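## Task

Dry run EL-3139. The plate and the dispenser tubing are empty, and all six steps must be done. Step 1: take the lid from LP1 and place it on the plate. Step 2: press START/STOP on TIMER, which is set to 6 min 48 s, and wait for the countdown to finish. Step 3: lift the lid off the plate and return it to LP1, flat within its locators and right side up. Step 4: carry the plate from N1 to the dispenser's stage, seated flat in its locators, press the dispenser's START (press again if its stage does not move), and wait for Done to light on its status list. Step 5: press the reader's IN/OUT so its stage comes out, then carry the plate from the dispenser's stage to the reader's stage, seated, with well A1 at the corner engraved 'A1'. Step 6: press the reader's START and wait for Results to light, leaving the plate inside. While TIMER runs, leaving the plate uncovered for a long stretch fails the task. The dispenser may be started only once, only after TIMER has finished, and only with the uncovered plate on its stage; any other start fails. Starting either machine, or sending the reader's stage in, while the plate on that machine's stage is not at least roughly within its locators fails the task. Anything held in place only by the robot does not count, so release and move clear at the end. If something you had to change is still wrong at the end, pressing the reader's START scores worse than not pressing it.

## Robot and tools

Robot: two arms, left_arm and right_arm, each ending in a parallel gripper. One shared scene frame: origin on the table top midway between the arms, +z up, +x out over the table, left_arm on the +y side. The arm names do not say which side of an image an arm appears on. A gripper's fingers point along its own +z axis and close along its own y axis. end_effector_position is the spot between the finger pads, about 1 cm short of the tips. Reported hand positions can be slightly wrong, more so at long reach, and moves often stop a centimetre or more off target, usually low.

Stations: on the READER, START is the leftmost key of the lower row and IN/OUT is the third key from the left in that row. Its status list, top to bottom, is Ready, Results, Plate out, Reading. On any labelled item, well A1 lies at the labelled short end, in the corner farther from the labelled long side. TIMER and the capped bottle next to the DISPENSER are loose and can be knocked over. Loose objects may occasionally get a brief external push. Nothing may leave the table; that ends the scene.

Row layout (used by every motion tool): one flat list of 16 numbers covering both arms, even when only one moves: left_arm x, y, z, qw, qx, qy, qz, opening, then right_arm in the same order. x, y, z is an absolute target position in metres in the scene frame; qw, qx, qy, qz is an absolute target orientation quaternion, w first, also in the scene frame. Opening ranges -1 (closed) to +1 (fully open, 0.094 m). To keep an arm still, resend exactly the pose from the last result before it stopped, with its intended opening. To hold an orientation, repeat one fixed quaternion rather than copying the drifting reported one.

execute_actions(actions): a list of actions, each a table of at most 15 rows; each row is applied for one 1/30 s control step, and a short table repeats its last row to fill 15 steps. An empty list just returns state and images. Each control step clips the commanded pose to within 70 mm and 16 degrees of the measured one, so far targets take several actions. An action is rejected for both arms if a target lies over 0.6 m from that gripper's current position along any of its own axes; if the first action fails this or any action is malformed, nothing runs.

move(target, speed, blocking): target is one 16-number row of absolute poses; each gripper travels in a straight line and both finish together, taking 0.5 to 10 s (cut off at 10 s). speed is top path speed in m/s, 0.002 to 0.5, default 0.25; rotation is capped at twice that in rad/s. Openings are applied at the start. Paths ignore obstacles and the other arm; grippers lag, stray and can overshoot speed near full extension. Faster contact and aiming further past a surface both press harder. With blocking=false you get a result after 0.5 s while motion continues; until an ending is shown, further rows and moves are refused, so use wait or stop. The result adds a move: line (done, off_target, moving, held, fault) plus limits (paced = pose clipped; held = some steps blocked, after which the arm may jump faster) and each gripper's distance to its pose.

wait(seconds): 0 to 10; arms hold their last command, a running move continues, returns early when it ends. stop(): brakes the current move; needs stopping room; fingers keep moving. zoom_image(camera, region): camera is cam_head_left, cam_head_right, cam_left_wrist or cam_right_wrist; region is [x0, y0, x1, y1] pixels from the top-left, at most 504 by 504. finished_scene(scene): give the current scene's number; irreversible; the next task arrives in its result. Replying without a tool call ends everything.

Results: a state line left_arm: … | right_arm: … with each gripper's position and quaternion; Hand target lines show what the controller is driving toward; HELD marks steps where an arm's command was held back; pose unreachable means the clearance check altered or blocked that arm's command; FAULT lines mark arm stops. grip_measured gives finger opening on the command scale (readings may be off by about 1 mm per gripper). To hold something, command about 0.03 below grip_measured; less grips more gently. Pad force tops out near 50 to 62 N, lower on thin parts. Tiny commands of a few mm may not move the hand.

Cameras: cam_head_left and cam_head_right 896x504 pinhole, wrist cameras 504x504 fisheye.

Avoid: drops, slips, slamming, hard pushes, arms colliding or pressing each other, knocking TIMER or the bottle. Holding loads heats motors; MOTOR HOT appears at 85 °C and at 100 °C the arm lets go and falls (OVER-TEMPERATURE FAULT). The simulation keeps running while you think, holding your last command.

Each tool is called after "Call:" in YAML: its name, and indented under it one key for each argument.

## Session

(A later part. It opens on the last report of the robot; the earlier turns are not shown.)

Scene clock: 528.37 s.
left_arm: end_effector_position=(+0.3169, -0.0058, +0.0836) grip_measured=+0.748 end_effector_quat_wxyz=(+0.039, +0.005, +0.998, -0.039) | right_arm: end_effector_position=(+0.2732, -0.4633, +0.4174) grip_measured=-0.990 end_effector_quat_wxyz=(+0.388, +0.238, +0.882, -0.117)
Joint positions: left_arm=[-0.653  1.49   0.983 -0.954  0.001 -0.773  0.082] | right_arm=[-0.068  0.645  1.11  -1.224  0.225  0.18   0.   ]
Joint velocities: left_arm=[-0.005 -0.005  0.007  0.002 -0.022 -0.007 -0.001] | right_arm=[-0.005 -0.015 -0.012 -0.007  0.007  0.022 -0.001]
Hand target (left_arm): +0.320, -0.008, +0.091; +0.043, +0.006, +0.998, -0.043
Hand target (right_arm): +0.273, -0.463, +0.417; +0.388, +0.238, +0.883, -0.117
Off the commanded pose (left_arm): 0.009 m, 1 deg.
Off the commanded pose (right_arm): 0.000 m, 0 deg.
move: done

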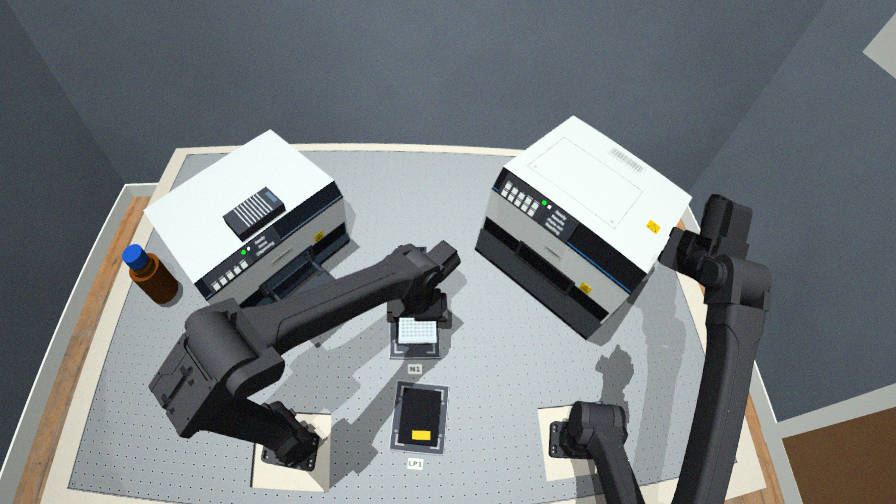

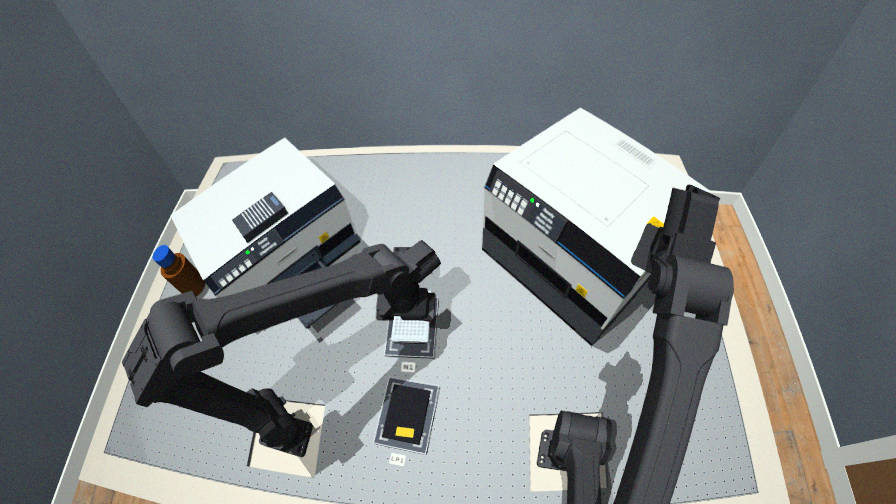

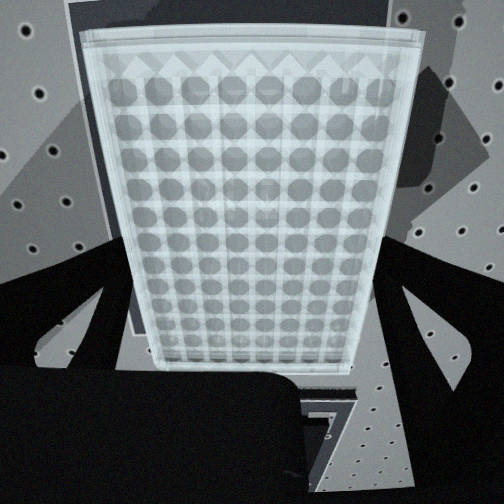

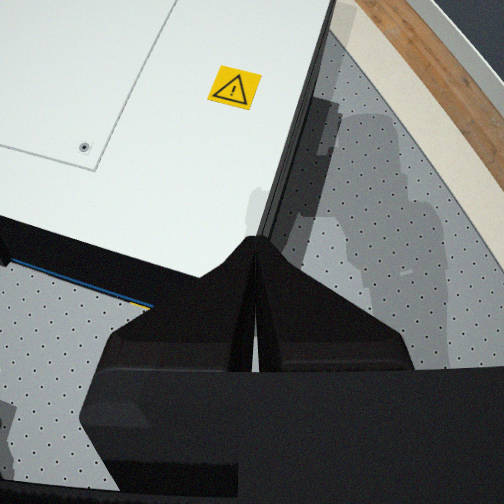

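Call:
move:
  target: [0.31,0.04,0.20,0.02,0.13,0.991,-0.02,0.715,0.2732,-0.4633,0.4174,0.388,0.238,0.882,-0.117,-1]
  speed: 0.15

Call:
zoom_image:
  camera: "cam_head_left"
  region: [340,260,480,370]

Call:
move:
  target: [0.345,0.225,0.20,0.02,0.383,0.924,0.0,0.715,0.39,-0.19,0.39,0.408,0.235,0.875,-0.109,-1]
  speed: 0.15

Scene clock: 532.77 s.
left_arm: end_effector_position=(+0.2956, +0.0497, +0.1789) grip_measured=+0.748 end_effector_quat_wxyz=(+0.003, +0.126, +0.992, -0.005) | right_arm: end_effector_position=(+0.2732, -0.4633, +0.4174) grip_measured=-0.990 end_effector_quat_wxyz=(+0.388, +0.238, +0.882, -0.117)
Joint positions: left_arm=[-0.585  1.316  1.08  -1.324  0.006 -0.462  0.082] | right_arm=[-0.068  0.645  1.11  -1.224  0.225  0.18   0.   ]
Joint velocities: left_arm=[-0.005 -0.024 -0.027 -0.007 -0.022  0.051 -0.001] | right_arm=[-0.005  0.015  0.007  0.002  0.007 -0.051  0.001]
Hand target (left_arm): +0.309, +0.041, +0.200; +0.021, +0.130, +0.991, -0.020
Hand target (right_arm): +0.273, -0.463, +0.417; +0.388, +0.238, +0.883, -0.117
Off the commanded pose (left_arm): 0.027 m, 3 deg.
Off the commanded pose (right_arm): 0.000 m, 0 deg.
move: off_target (left_arm)

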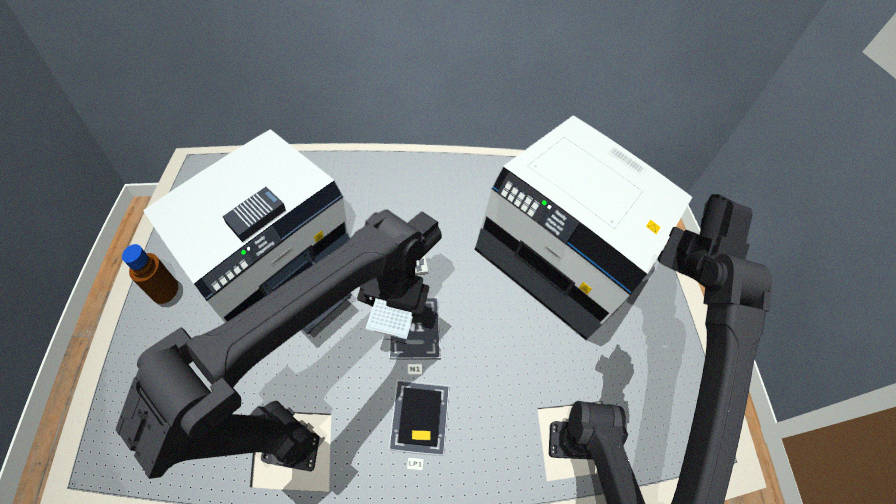

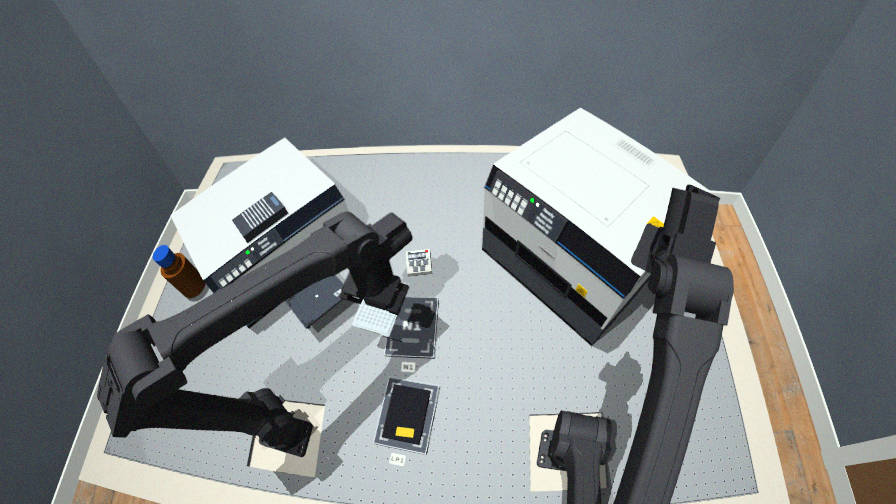

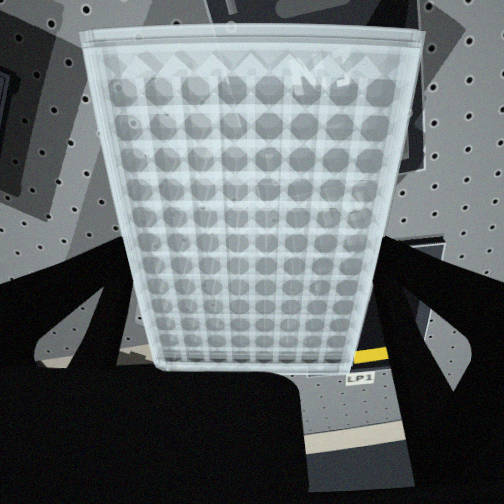

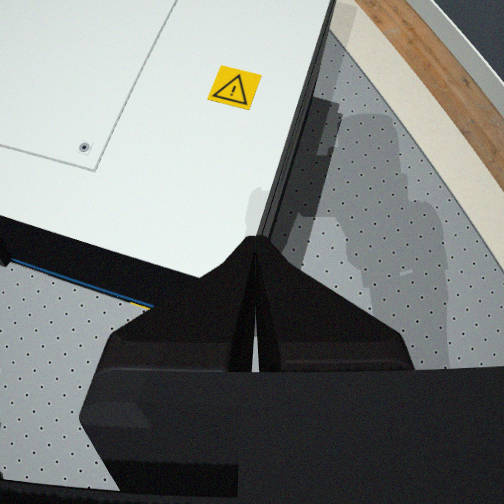

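Region (340, 260, 480, 370) of cam_head_left's 896x504 image, scaled by 3.600, with more detail than that image has; it fills the top 396 rows of this view, and the rest is white.

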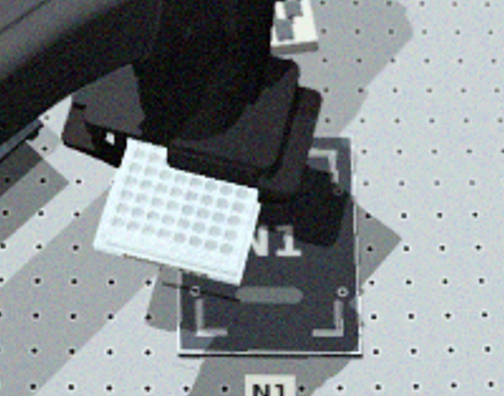

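Scene clock: 535.33 s.
left_arm: end_effector_position=(+0.3528, +0.2236, +0.1986) grip_measured=+0.748 end_effector_quat_wxyz=(+0.026, +0.378, +0.926, +0.004) | right_arm: end_effector_position=(+0.3896, -0.2005, +0.3741) grip_measured=-0.990 end_effector_quat_wxyz=(+0.406, +0.219, +0.877, -0.134)
Joint positions: left_arm=[-0.067  1.206  1.037 -1.35   0.003  0.578  0.082] | right_arm=[ 0.899  1.189  1.309 -1.353  0.835  1.053  0.   ]
Joint velocities: left_arm=[-0.005  0.005  0.007 -0.022 -0.007 -0.051 -0.   ] | right_arm=[-0.015  0.015 -0.002 -0.002 -0.007  0.007 -0.   ]
Hand target (left_arm): +0.348, +0.225, +0.200; +0.024, +0.383, +0.923, +0.001
Hand target (right_arm): +0.392, -0.195, +0.393; +0.418, +0.228, +0.871, -0.119
Off the commanded pose (left_arm): 0.008 m, 1 deg.
Off the commanded pose (right_arm): 0.019 m, 3 deg.
move: off_target (right_arm)

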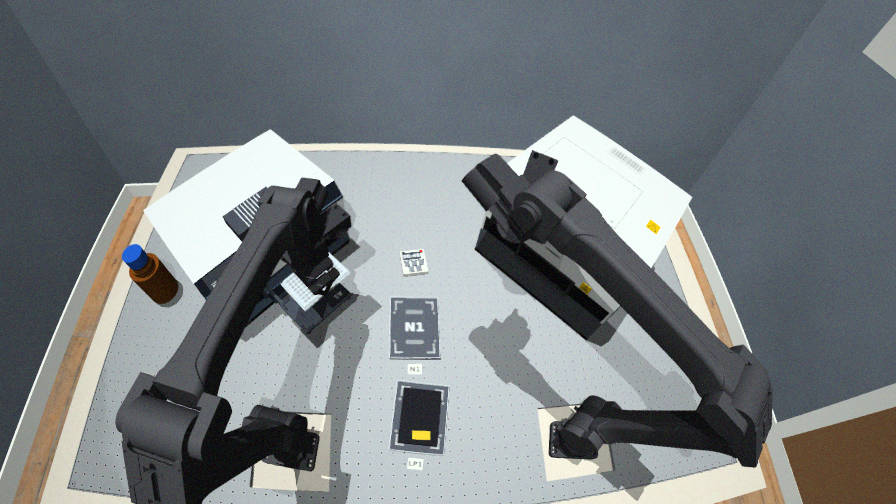

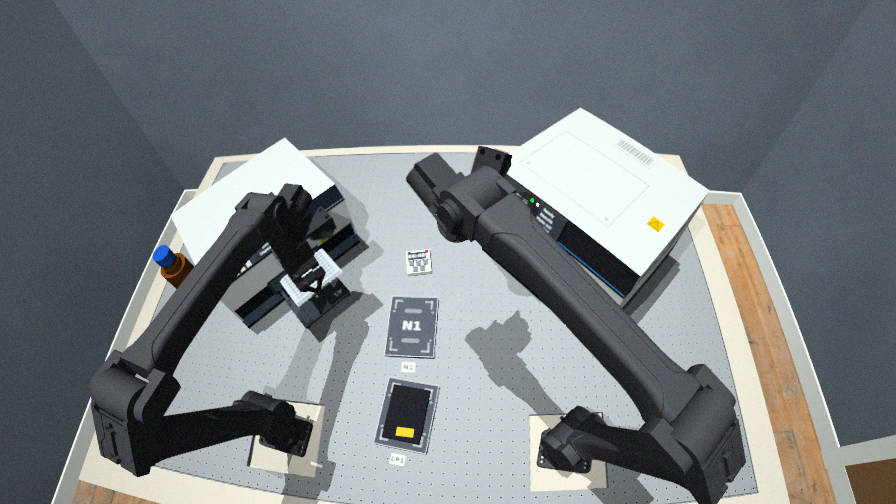

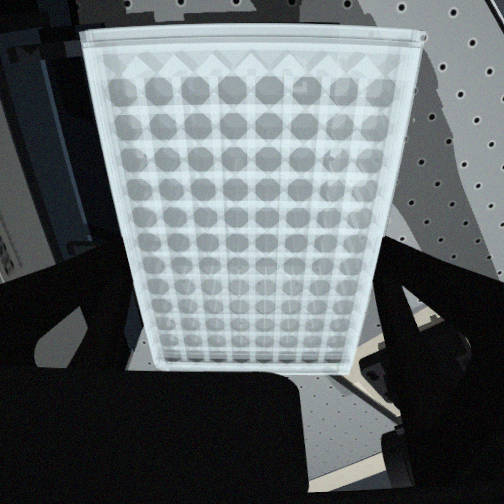

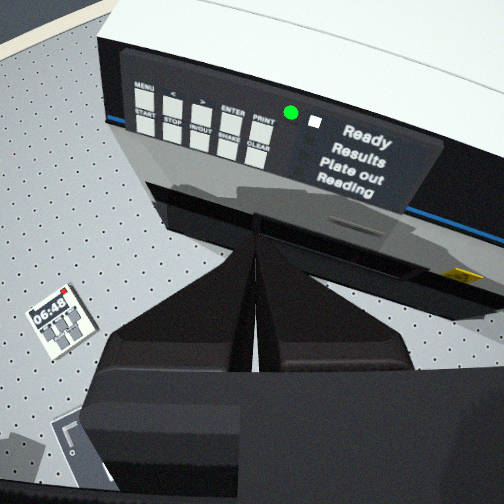

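Call:
move:
  target: [0.346,0.236,0.142,-0.008,0.383,0.924,-0.003,0.715,0.435,-0.17,0.385,0.408,0.235,0.875,-0.109,-1]
  speed: 0.08

Call:
zoom_image:
  camera: "cam_head_left"
  region: [250,240,380,350]

Scene clock: 539.27 s.
left_arm: end_effector_position=(+0.3470, +0.2325, +0.1493) grip_measured=+0.748 end_effector_quat_wxyz=(-0.003, +0.380, +0.925, -0.002) | right_arm: end_effector_position=(+0.4237, -0.1747, +0.3706) grip_measured=-0.990 end_effector_quat_wxyz=(+0.400, +0.228, +0.879, -0.121)
Joint positions: left_arm=[-0.044  1.258  0.947 -1.266  0.003  0.606  0.082] | right_arm=[ 0.884  1.292  1.393 -1.316  0.805  1.055  0.   ]
Joint velocities: left_arm=[-0.005  0.005 -0.017  0.002  0.007 -0.007 -0.   ] | right_arm=[ 0.005  0.005  0.007  0.002 -0.066 -0.037  0.001]
Hand target (left_arm): +0.347, +0.236, +0.142; -0.008, +0.382, +0.924, -0.003
Hand target (right_arm): +0.435, -0.171, +0.384; +0.408, +0.235, +0.875, -0.109
Off the commanded pose (left_arm): 0.008 m, 1 deg.
Off the commanded pose (right_arm): 0.019 m, 2 deg.
move: off_target (right_arm)

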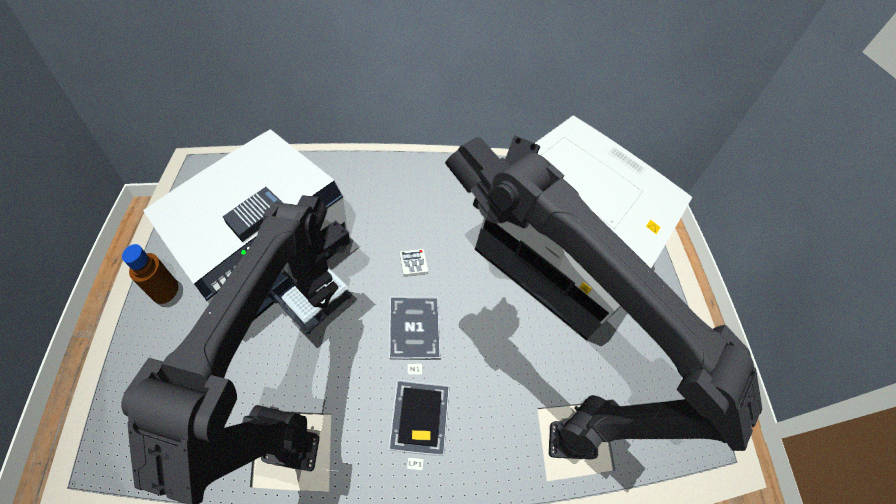

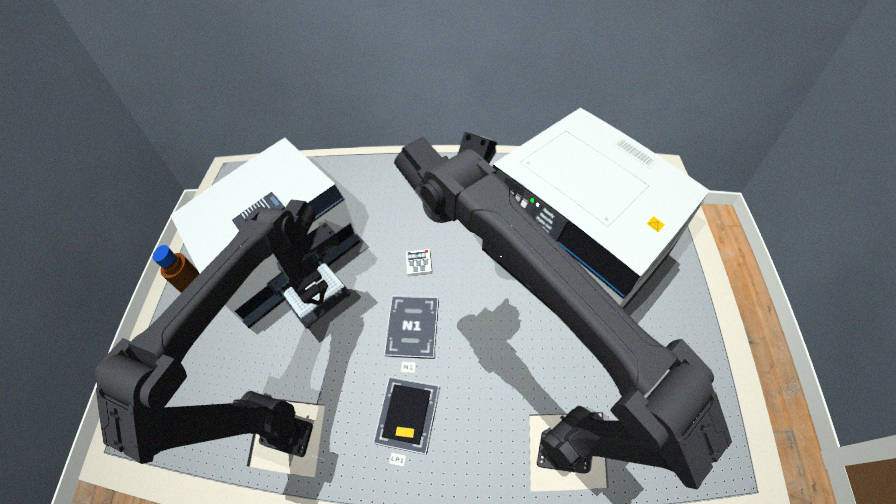

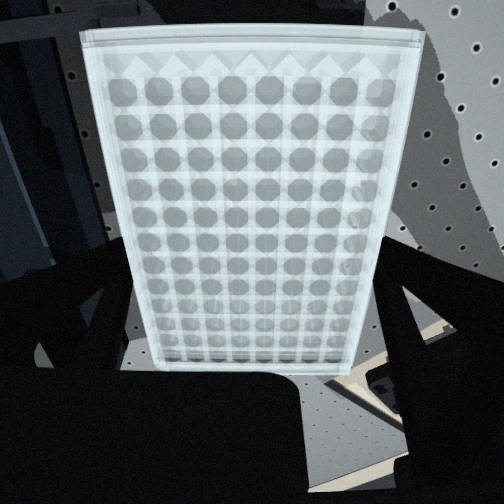

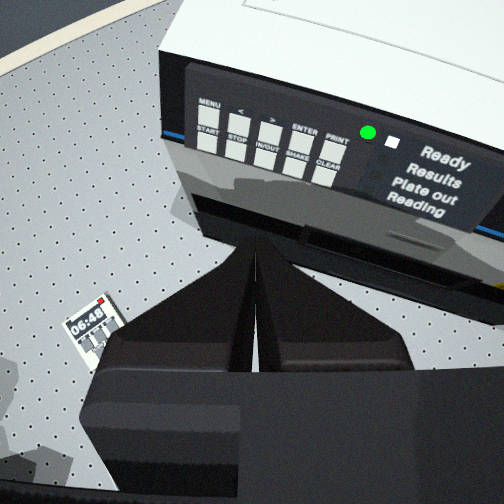

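Region (250, 240, 380, 350) of cam_head_left's 896x504 image, scaled by 3.877, with more detail than that image has; it fills the top 426 rows of this view, and the rest is white.

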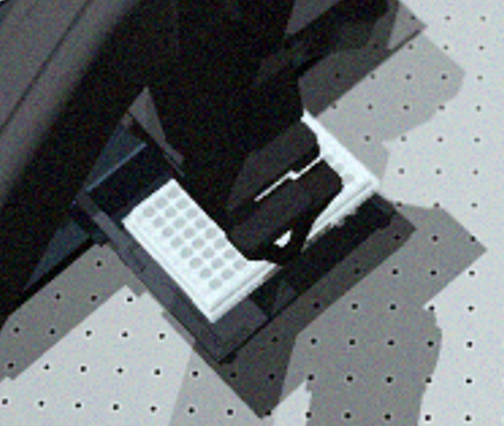

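Call:
zoom_image:
  camera: "cam_left_wrist"
  region: [0,0,440,260]

Region (0, 0, 440, 260) of cam_left_wrist's 504x504 image, scaled by 1.145, with more detail than that image has; it fills the top 298 rows of this view, and the rest is white.

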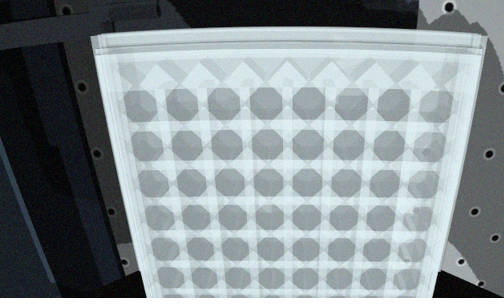

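Call:
execute_actions:
  actions:
    - [[0.368,0.241,0.165,0.01,0.383,0.924,0.004,0.715,0.4237,-0.1747,0.3706,0.4,0.228,0.879,-0.121,-1]]
    - [[0.356,0.241,0.145,-0.004,0.383,0.924,-0.002,0.715,0.4237,-0.1747,0.3706,0.4,0.228,0.879,-0.121,-1]]
    - [[0.354,0.241,0.13,-0.008,0.383,0.924,-0.003,0.715,0.4237,-0.1747,0.3706,0.4,0.228,0.879,-0.121,-1]]

Call:
zoom_image:
  camera: "cam_left_wrist"
  region: [30,0,470,260]

Scene clock: 545.77 s.
left_arm: end_effector_position=(+0.3567, +0.2397, +0.1399) grip_measured=+0.748 end_effector_quat_wxyz=(+0.000, +0.379, +0.925, -0.000) | right_arm: end_effector_position=(+0.4237, -0.1747, +0.3706) grip_measured=-0.990 end_effector_quat_wxyz=(+0.400, +0.228, +0.879, -0.121)
Joint positions: left_arm=[-0.019  1.285  0.945 -1.231  0.001  0.629  0.082] | right_arm=[ 0.884  1.292  1.393 -1.316  0.805  1.055  0.   ]
Joint velocities: left_arm=[ 0.005  0.005  0.012  0.002 -0.037 -0.066  0.   ] | right_arm=[-0.015 -0.005  0.002 -0.017  0.007  0.037  0.002]
Hand target (left_arm): +0.354, +0.241, +0.130; -0.008, +0.383, +0.924, -0.003
Hand target (right_arm): +0.424, -0.175, +0.371; +0.400, +0.228, +0.879, -0.121
Off the commanded pose (left_arm): 0.010 m, 1 deg.
Off the commanded pose (right_arm): 0.000 m, 0 deg.
Step readings (end_effector_position; steps 1 to 15: 1st action; 16 to 30: 2nd action; 31 to 45: 3rd action):
0: left_arm (+0.3470, +0.2325, +0.1493) | right_arm (+0.4237, -0.1747, +0.3706)
1: left_arm (+0.3471, +0.2331, +0.1493) | right_arm (+0.4237, -0.1747, +0.3706)
2: left_arm (+0.3473, +0.2343, +0.1492) | right_arm (+0.4237, -0.1747, +0.3706)
4: left_arm (+0.3479, +0.2377, +0.1491) | right_arm (+0.4237, -0.1747, +0.3706)
8: left_arm (+0.3485, +0.2410, +0.1487) | right_arm (+0.4237, -0.1747, +0.3706)
15: left_arm (+0.3485, +0.2410, +0.1487) | right_arm (+0.4237, -0.1747, +0.3706)
16: left_arm (+0.3485, +0.2410, +0.1485) | right_arm (+0.4237, -0.1747, +0.3706)
17: left_arm (+0.3486, +0.2410, +0.1482) | right_arm (+0.4237, -0.1747, +0.3706)
19: left_arm (+0.3487, +0.2409, +0.1473) | right_arm (+0.4237, -0.1747, +0.3706)
23: left_arm (+0.3489, +0.2409, +0.1459) | right_arm (+0.4237, -0.1747, +0.3706)
30: left_arm (+0.3489, +0.2409, +0.1457) | right_arm (+0.4237, -0.1747, +0.3706)
31: left_arm (+0.3500, +0.2407, +0.1452) | right_arm (+0.4237, -0.1747, +0.3706)
32: left_arm (+0.3522, +0.2404, +0.1445) | right_arm (+0.4237, -0.1747, +0.3706)
34: left_arm (+0.3551, +0.2400, +0.1428) | right_arm (+0.4237, -0.1747, +0.3706)
38: left_arm (+0.3566, +0.2398, +0.1402) | right_arm (+0.4237, -0.1747, +0.3706)
45: end_effector_position above

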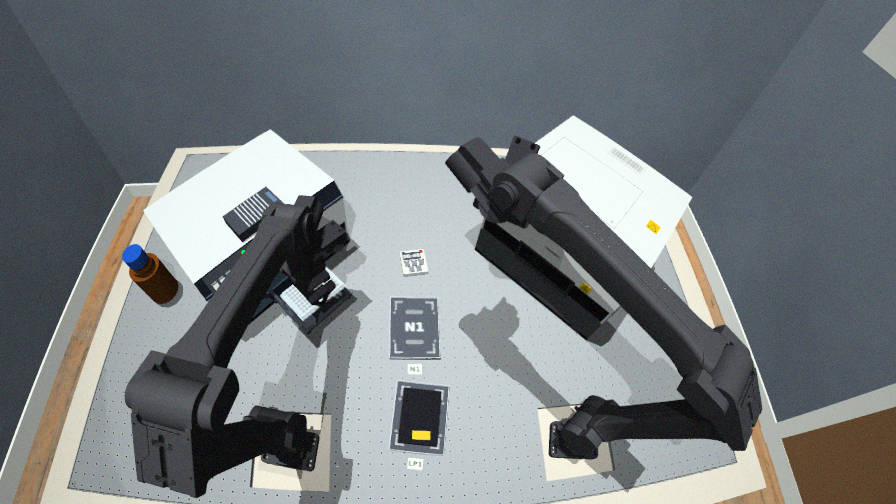

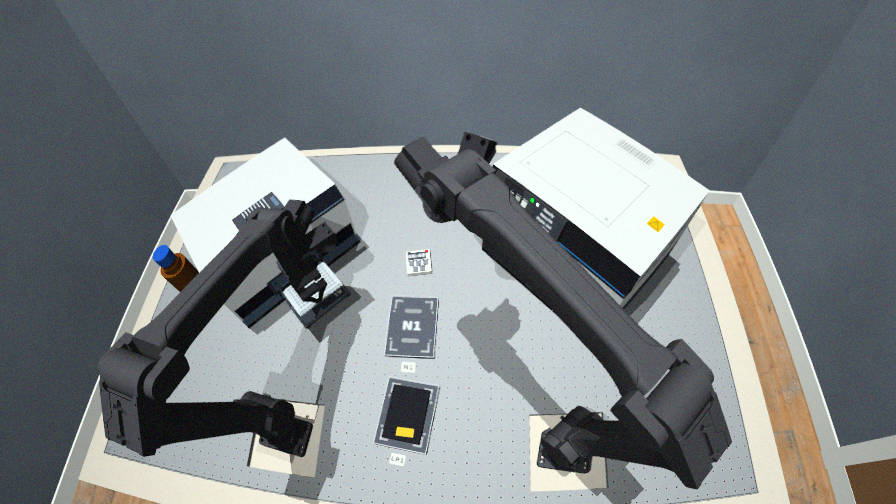

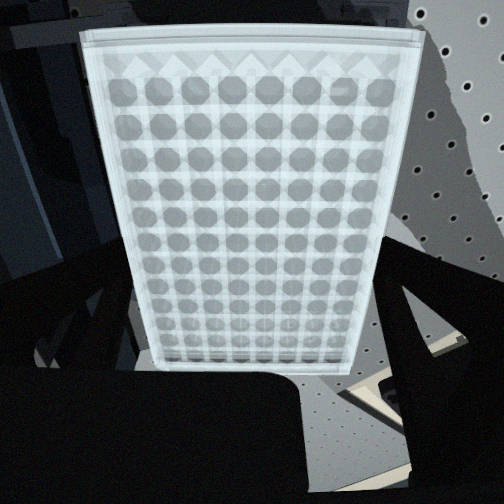

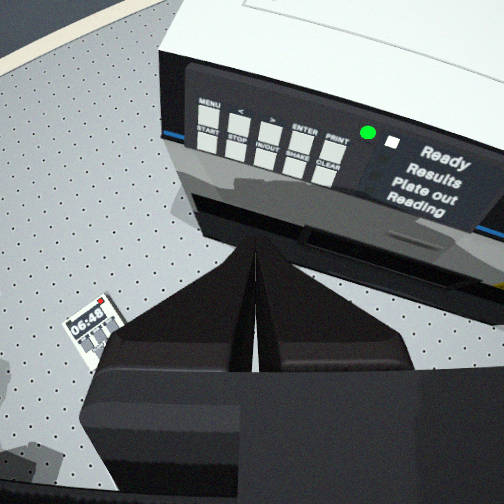

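Region (30, 0, 470, 260) of cam_left_wrist's 504x504 image, scaled by 1.145, with more detail than that image has; it fills the top 298 rows of this view, and the rest is white.

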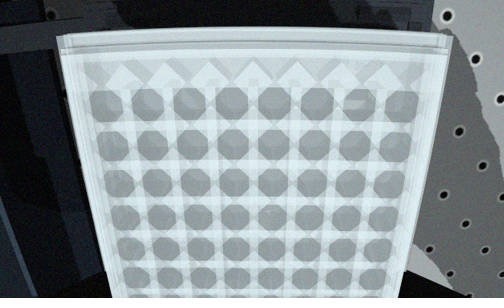

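Call:
zoom_image:
  camera: "cam_left_wrist"
  region: [290,0,440,80]

Call:
zoom_image:
  camera: "cam_left_wrist"
  region: [40,0,190,80]

Call:
zoom_image:
  camera: "cam_left_wrist"
  region: [170,140,330,270]

Call:
zoom_image:
  camera: "cam_head_right"
  region: [265,250,365,340]

Region (290, 0, 440, 80) of cam_left_wrist's 504x504 image, scaled by 3.360, with more detail than that image has; it fills the top 269 rows of this view, and the rest is white.

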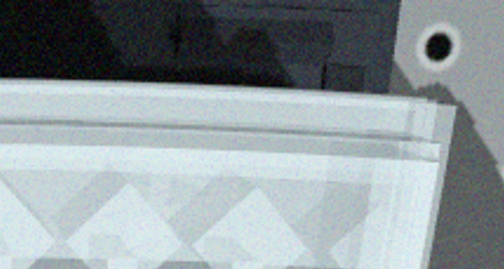

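Region (40, 0, 190, 80) of cam_left_wrist's 504x504 image, scaled by 3.360, with more detail than that image has; it fills the top 269 rows of this view, and the rest is white.

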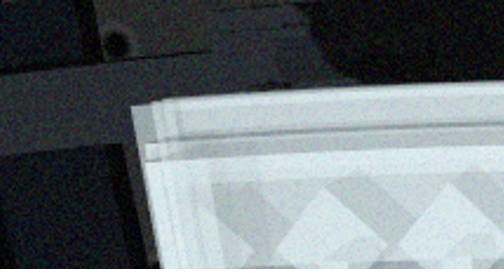

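Region (170, 140, 330, 270) of cam_left_wrist's 504x504 image, scaled by 3.150, with more detail than that image has; it fills the top 410 rows of this view, and the rest is white.

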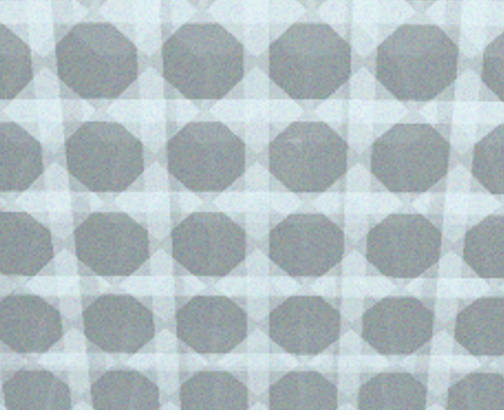

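Region (265, 250, 365, 340) of cam_head_right's 896x504 image, scaled by 5.040, with more detail than that image has; it fills the top 454 rows of this view, and the rest is white.

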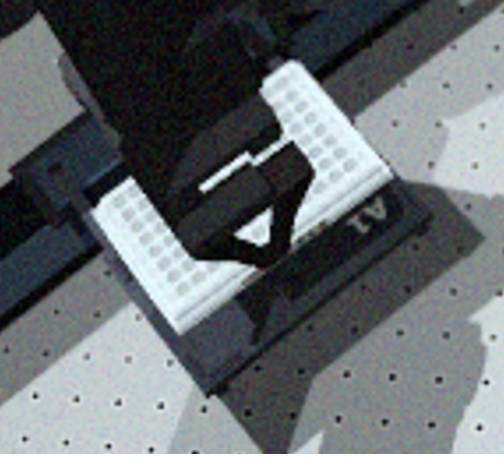

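Call:
execute_actions:
  actions:
    - [[0.3567,0.233,0.139,0,0.357,0.934,0,0.715,0.4237,-0.1747,0.3706,0.4,0.228,0.879,-0.121,-1]]
    - [[0.355,0.234,0.122,-0.008,0.362,0.932,-0.003,0.715,0.4237,-0.1747,0.3706,0.4,0.228,0.879,-0.121,-1]]

Call:
zoom_image:
  camera: "cam_left_wrist"
  region: [290,0,470,100]

Call:
zoom_image:
  camera: "cam_left_wrist"
  region: [36,0,216,100]

Call:
zoom_image:
  camera: "cam_left_wrist"
  region: [170,140,330,270]

Scene clock: 555.90 s.
left_arm: end_effector_position=(+0.3573, +0.2358, +0.1308) grip_measured=+0.748 end_effector_quat_wxyz=(-0.001, +0.360, +0.933, -0.001) | right_arm: end_effector_position=(+0.4237, -0.1747, +0.3706) grip_measured=-0.990 end_effector_quat_wxyz=(+0.400, +0.228, +0.879, -0.121)
Joint positions: left_arm=[-0.03   1.299  0.933 -1.207  0.001  0.576  0.082] | right_arm=[ 0.884  1.292  1.393 -1.316  0.805  1.055  0.   ]
Joint velocities: left_arm=[-0.005  0.005  0.012 -0.002  0.007  0.037  0.001] | right_arm=[-0.005 -0.005  0.002 -0.022 -0.095 -0.066  0.   ]
Hand target (left_arm): +0.355, +0.234, +0.122; -0.008, +0.362, +0.932, -0.003
Hand target (right_arm): +0.424, -0.175, +0.371; +0.400, +0.228, +0.879, -0.121
Off the commanded pose (left_arm): 0.009 m, 1 deg.
Off the commanded pose (right_arm): 0.000 m, 0 deg.
Step readings (end_effector_position; steps 1 to 15: 1st action; 16 to 30: 2nd action):
0: left_arm (+0.3567, +0.2397, +0.1399) | right_arm (+0.4237, -0.1747, +0.3706)
1: left_arm (+0.3566, +0.2395, +0.1399) | right_arm (+0.4237, -0.1747, +0.3706)
2: left_arm (+0.3566, +0.2390, +0.1399) | right_arm (+0.4237, -0.1747, +0.3706)
4: left_arm (+0.3563, +0.2376, +0.1399) | right_arm (+0.4237, -0.1747, +0.3706)
8: left_arm (+0.3561, +0.2360, +0.1399) | right_arm (+0.4237, -0.1747, +0.3706)
15: left_arm (+0.3561, +0.2360, +0.1399) | right_arm (+0.4237, -0.1747, +0.3706)
16: left_arm (+0.3565, +0.2359, +0.1391) | right_arm (+0.4237, -0.1747, +0.3706)
17: left_arm (+0.3574, +0.2358, +0.1382) | right_arm (+0.4237, -0.1747, +0.3706)
19: left_arm (+0.3577, +0.2357, +0.1353) | right_arm (+0.4237, -0.1747, +0.3706)
23: left_arm (+0.3572, +0.2358, +0.1313) | right_arm (+0.4237, -0.1747, +0.3706)
30: end_effector_position above

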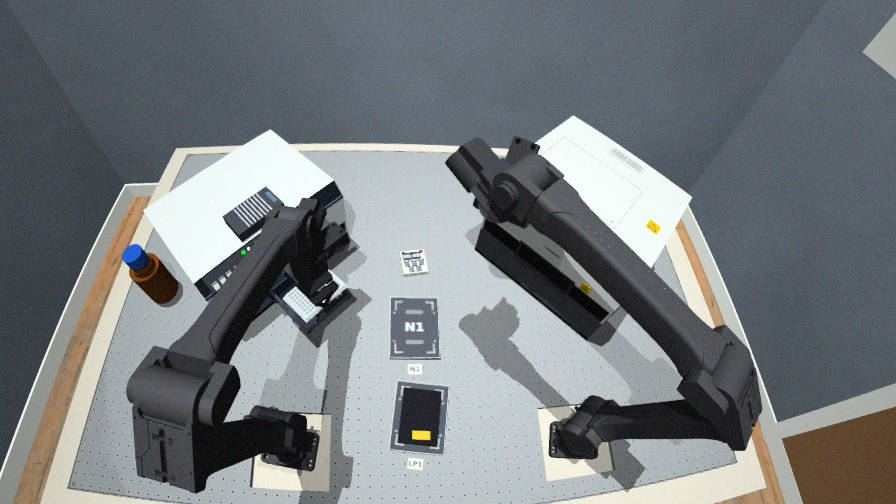

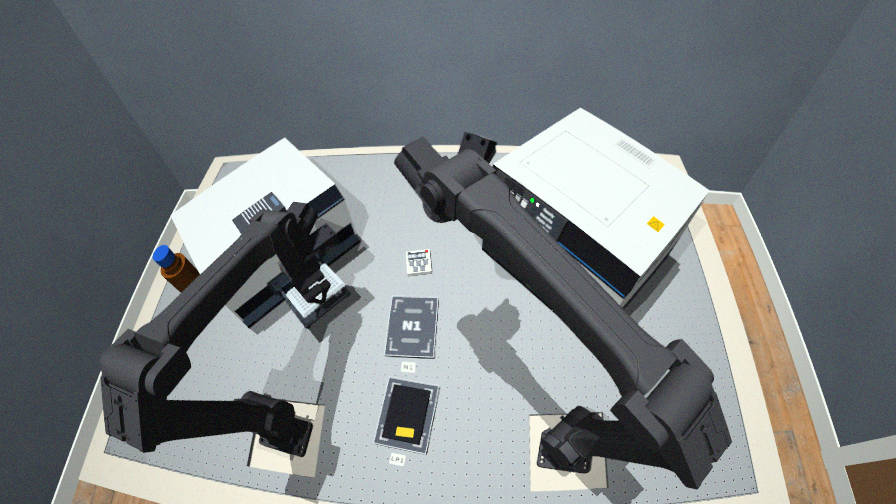

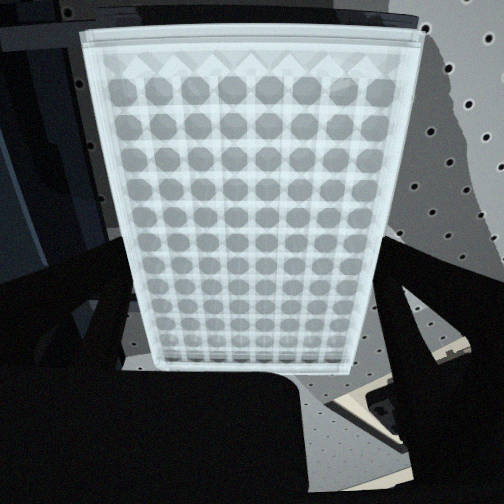

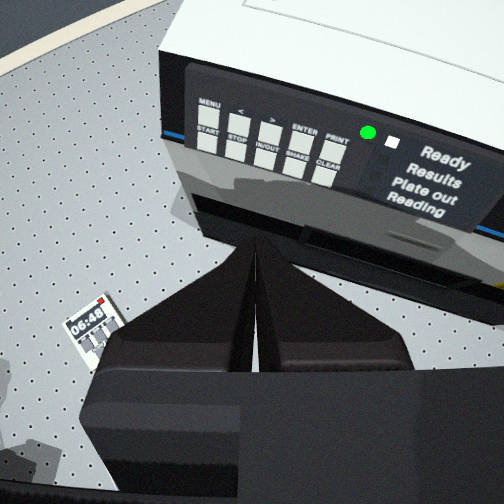

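Region (290, 0, 470, 100) of cam_left_wrist's 504x504 image, scaled by 2.800, with more detail than that image has.

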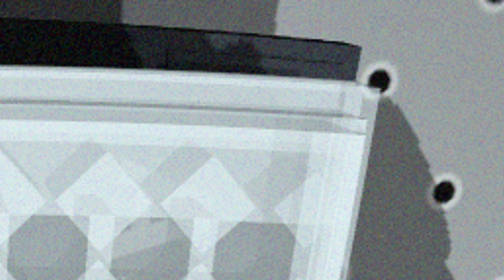

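Region (36, 0, 216, 100) of cam_left_wrist's 504x504 image, scaled by 2.800, with more detail than that image has.

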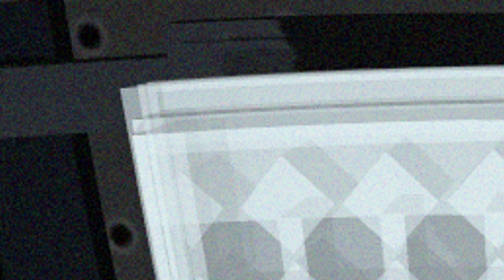

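Region (170, 140, 330, 270) of cam_left_wrist's 504x504 image, scaled by 3.150, with more detail than that image has; it fills the top 410 rows of this view, and the rest is white.

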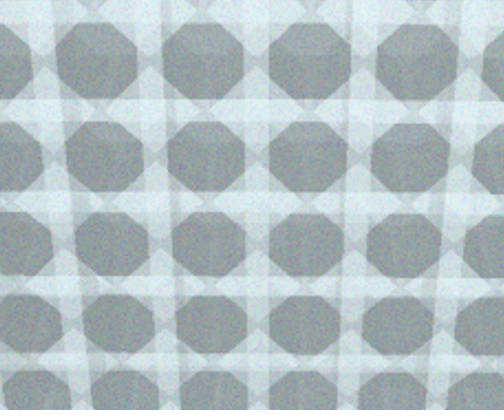

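Call:
execute_actions:
  actions:
    - [[0.355,0.2395,0.125,-0.004,0.376,0.927,-0.002,0.715,0.4237,-0.1747,0.3706,0.4,0.228,0.879,-0.121,-1]]
    - [[0.3535,0.2395,0.113,-0.008,0.376,0.927,-0.003,0.715,0.4237,-0.1747,0.3706,0.4,0.228,0.879,-0.121,-1]]

Call:
zoom_image:
  camera: "cam_left_wrist"
  region: [290,0,470,100]

Call:
zoom_image:
  camera: "cam_left_wrist"
  region: [36,0,216,100]

Scene clock: 562.47 s.
left_arm: end_effector_position=(+0.3548, +0.2362, +0.1217) grip_measured=+0.748 end_effector_quat_wxyz=(-0.001, +0.374, +0.927, -0.001) | right_arm: end_effector_position=(+0.4237, -0.1747, +0.3706) grip_measured=-0.990 end_effector_quat_wxyz=(+0.400, +0.228, +0.879, -0.121)
Joint positions: left_arm=[-0.03   1.302  0.91  -1.181  0.001  0.607  0.082] | right_arm=[ 0.884  1.292  1.393 -1.316  0.805  1.055  0.   ]
Joint velocities: left_arm=[ 0.005 -0.015 -0.017  0.007  0.066 -0.007 -0.002] | right_arm=[-0.015 -0.015 -0.017 -0.002 -0.022  0.007 -0.   ]
Hand target (left_arm): +0.354, +0.239, +0.113; -0.008, +0.376, +0.927, -0.003
Hand target (right_arm): +0.424, -0.175, +0.371; +0.400, +0.228, +0.879, -0.121
Off the commanded pose (left_arm): 0.009 m, 1 deg.
Off the commanded pose (right_arm): 0.000 m, 0 deg.
Step readings (end_effector_position; steps 1 to 15: 1st action; 16 to 30: 2nd action):
0: left_arm (+0.3573, +0.2358, +0.1308) | right_arm (+0.4237, -0.1747, +0.3706)
1: left_arm (+0.3573, +0.2358, +0.1308) | right_arm (+0.4237, -0.1747, +0.3706)
2: left_arm (+0.3573, +0.2358, +0.1308) | right_arm (+0.4237, -0.1747, +0.3706)
4: left_arm (+0.3573, +0.2358, +0.1308) | right_arm (+0.4237, -0.1747, +0.3706)
8: left_arm (+0.3573, +0.2358, +0.1308) | right_arm (+0.4237, -0.1747, +0.3706)
15: left_arm (+0.3573, +0.2358, +0.1308) | right_arm (+0.4237, -0.1747, +0.3706)
16: left_arm (+0.3577, +0.2358, +0.1298) | right_arm (+0.4237, -0.1747, +0.3706)
17: left_arm (+0.3580, +0.2357, +0.1283) | right_arm (+0.4237, -0.1747, +0.3706)
19: left_arm (+0.3566, +0.2359, +0.1247) | right_arm (+0.4237, -0.1747, +0.3706)
23: left_arm (+0.3544, +0.2363, +0.1217) | right_arm (+0.4237, -0.1747, +0.3706)
30: end_effector_position above

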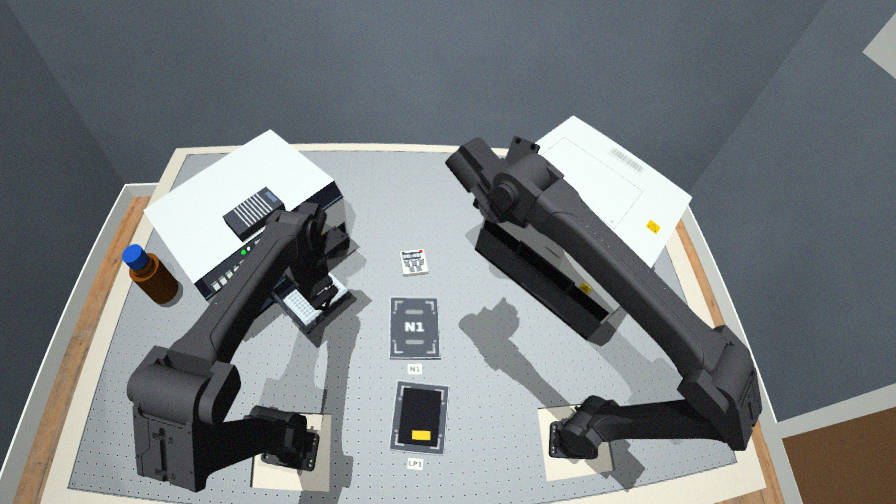

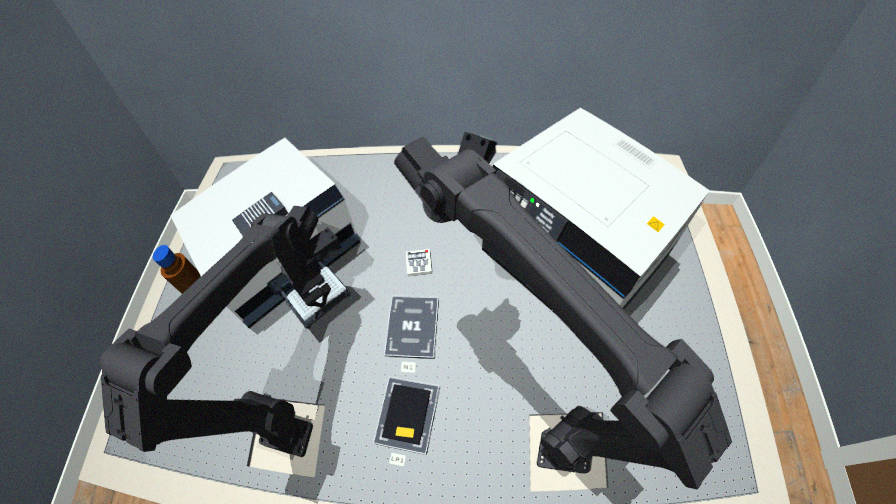

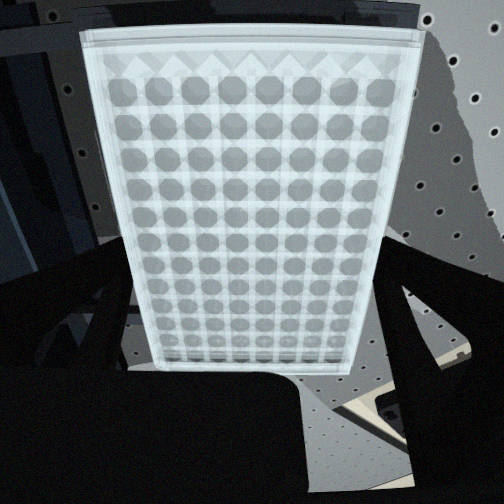

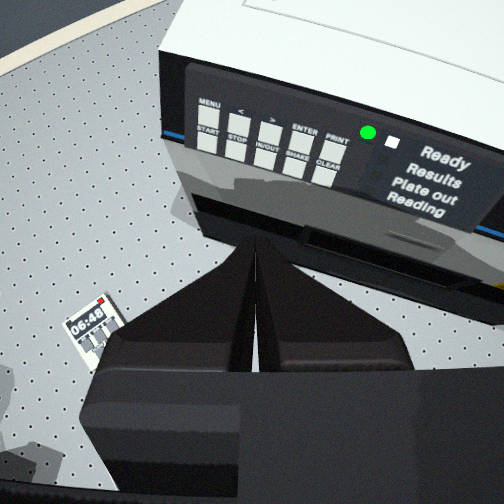

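Region (290, 0, 470, 100) of cam_left_wrist's 504x504 image, scaled by 2.800, with more detail than that image has.

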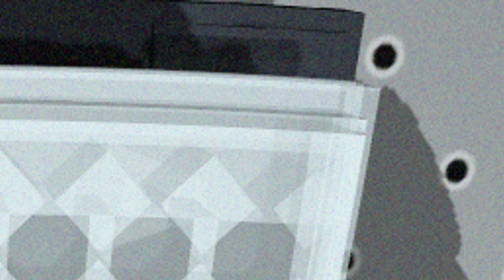

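Region (36, 0, 216, 100) of cam_left_wrist's 504x504 image, scaled by 2.800, with more detail than that image has.

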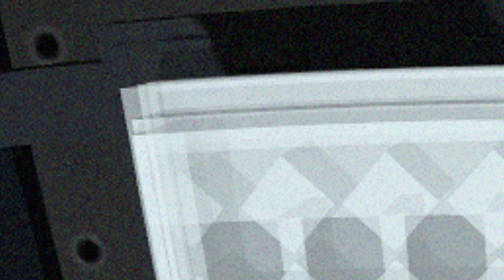

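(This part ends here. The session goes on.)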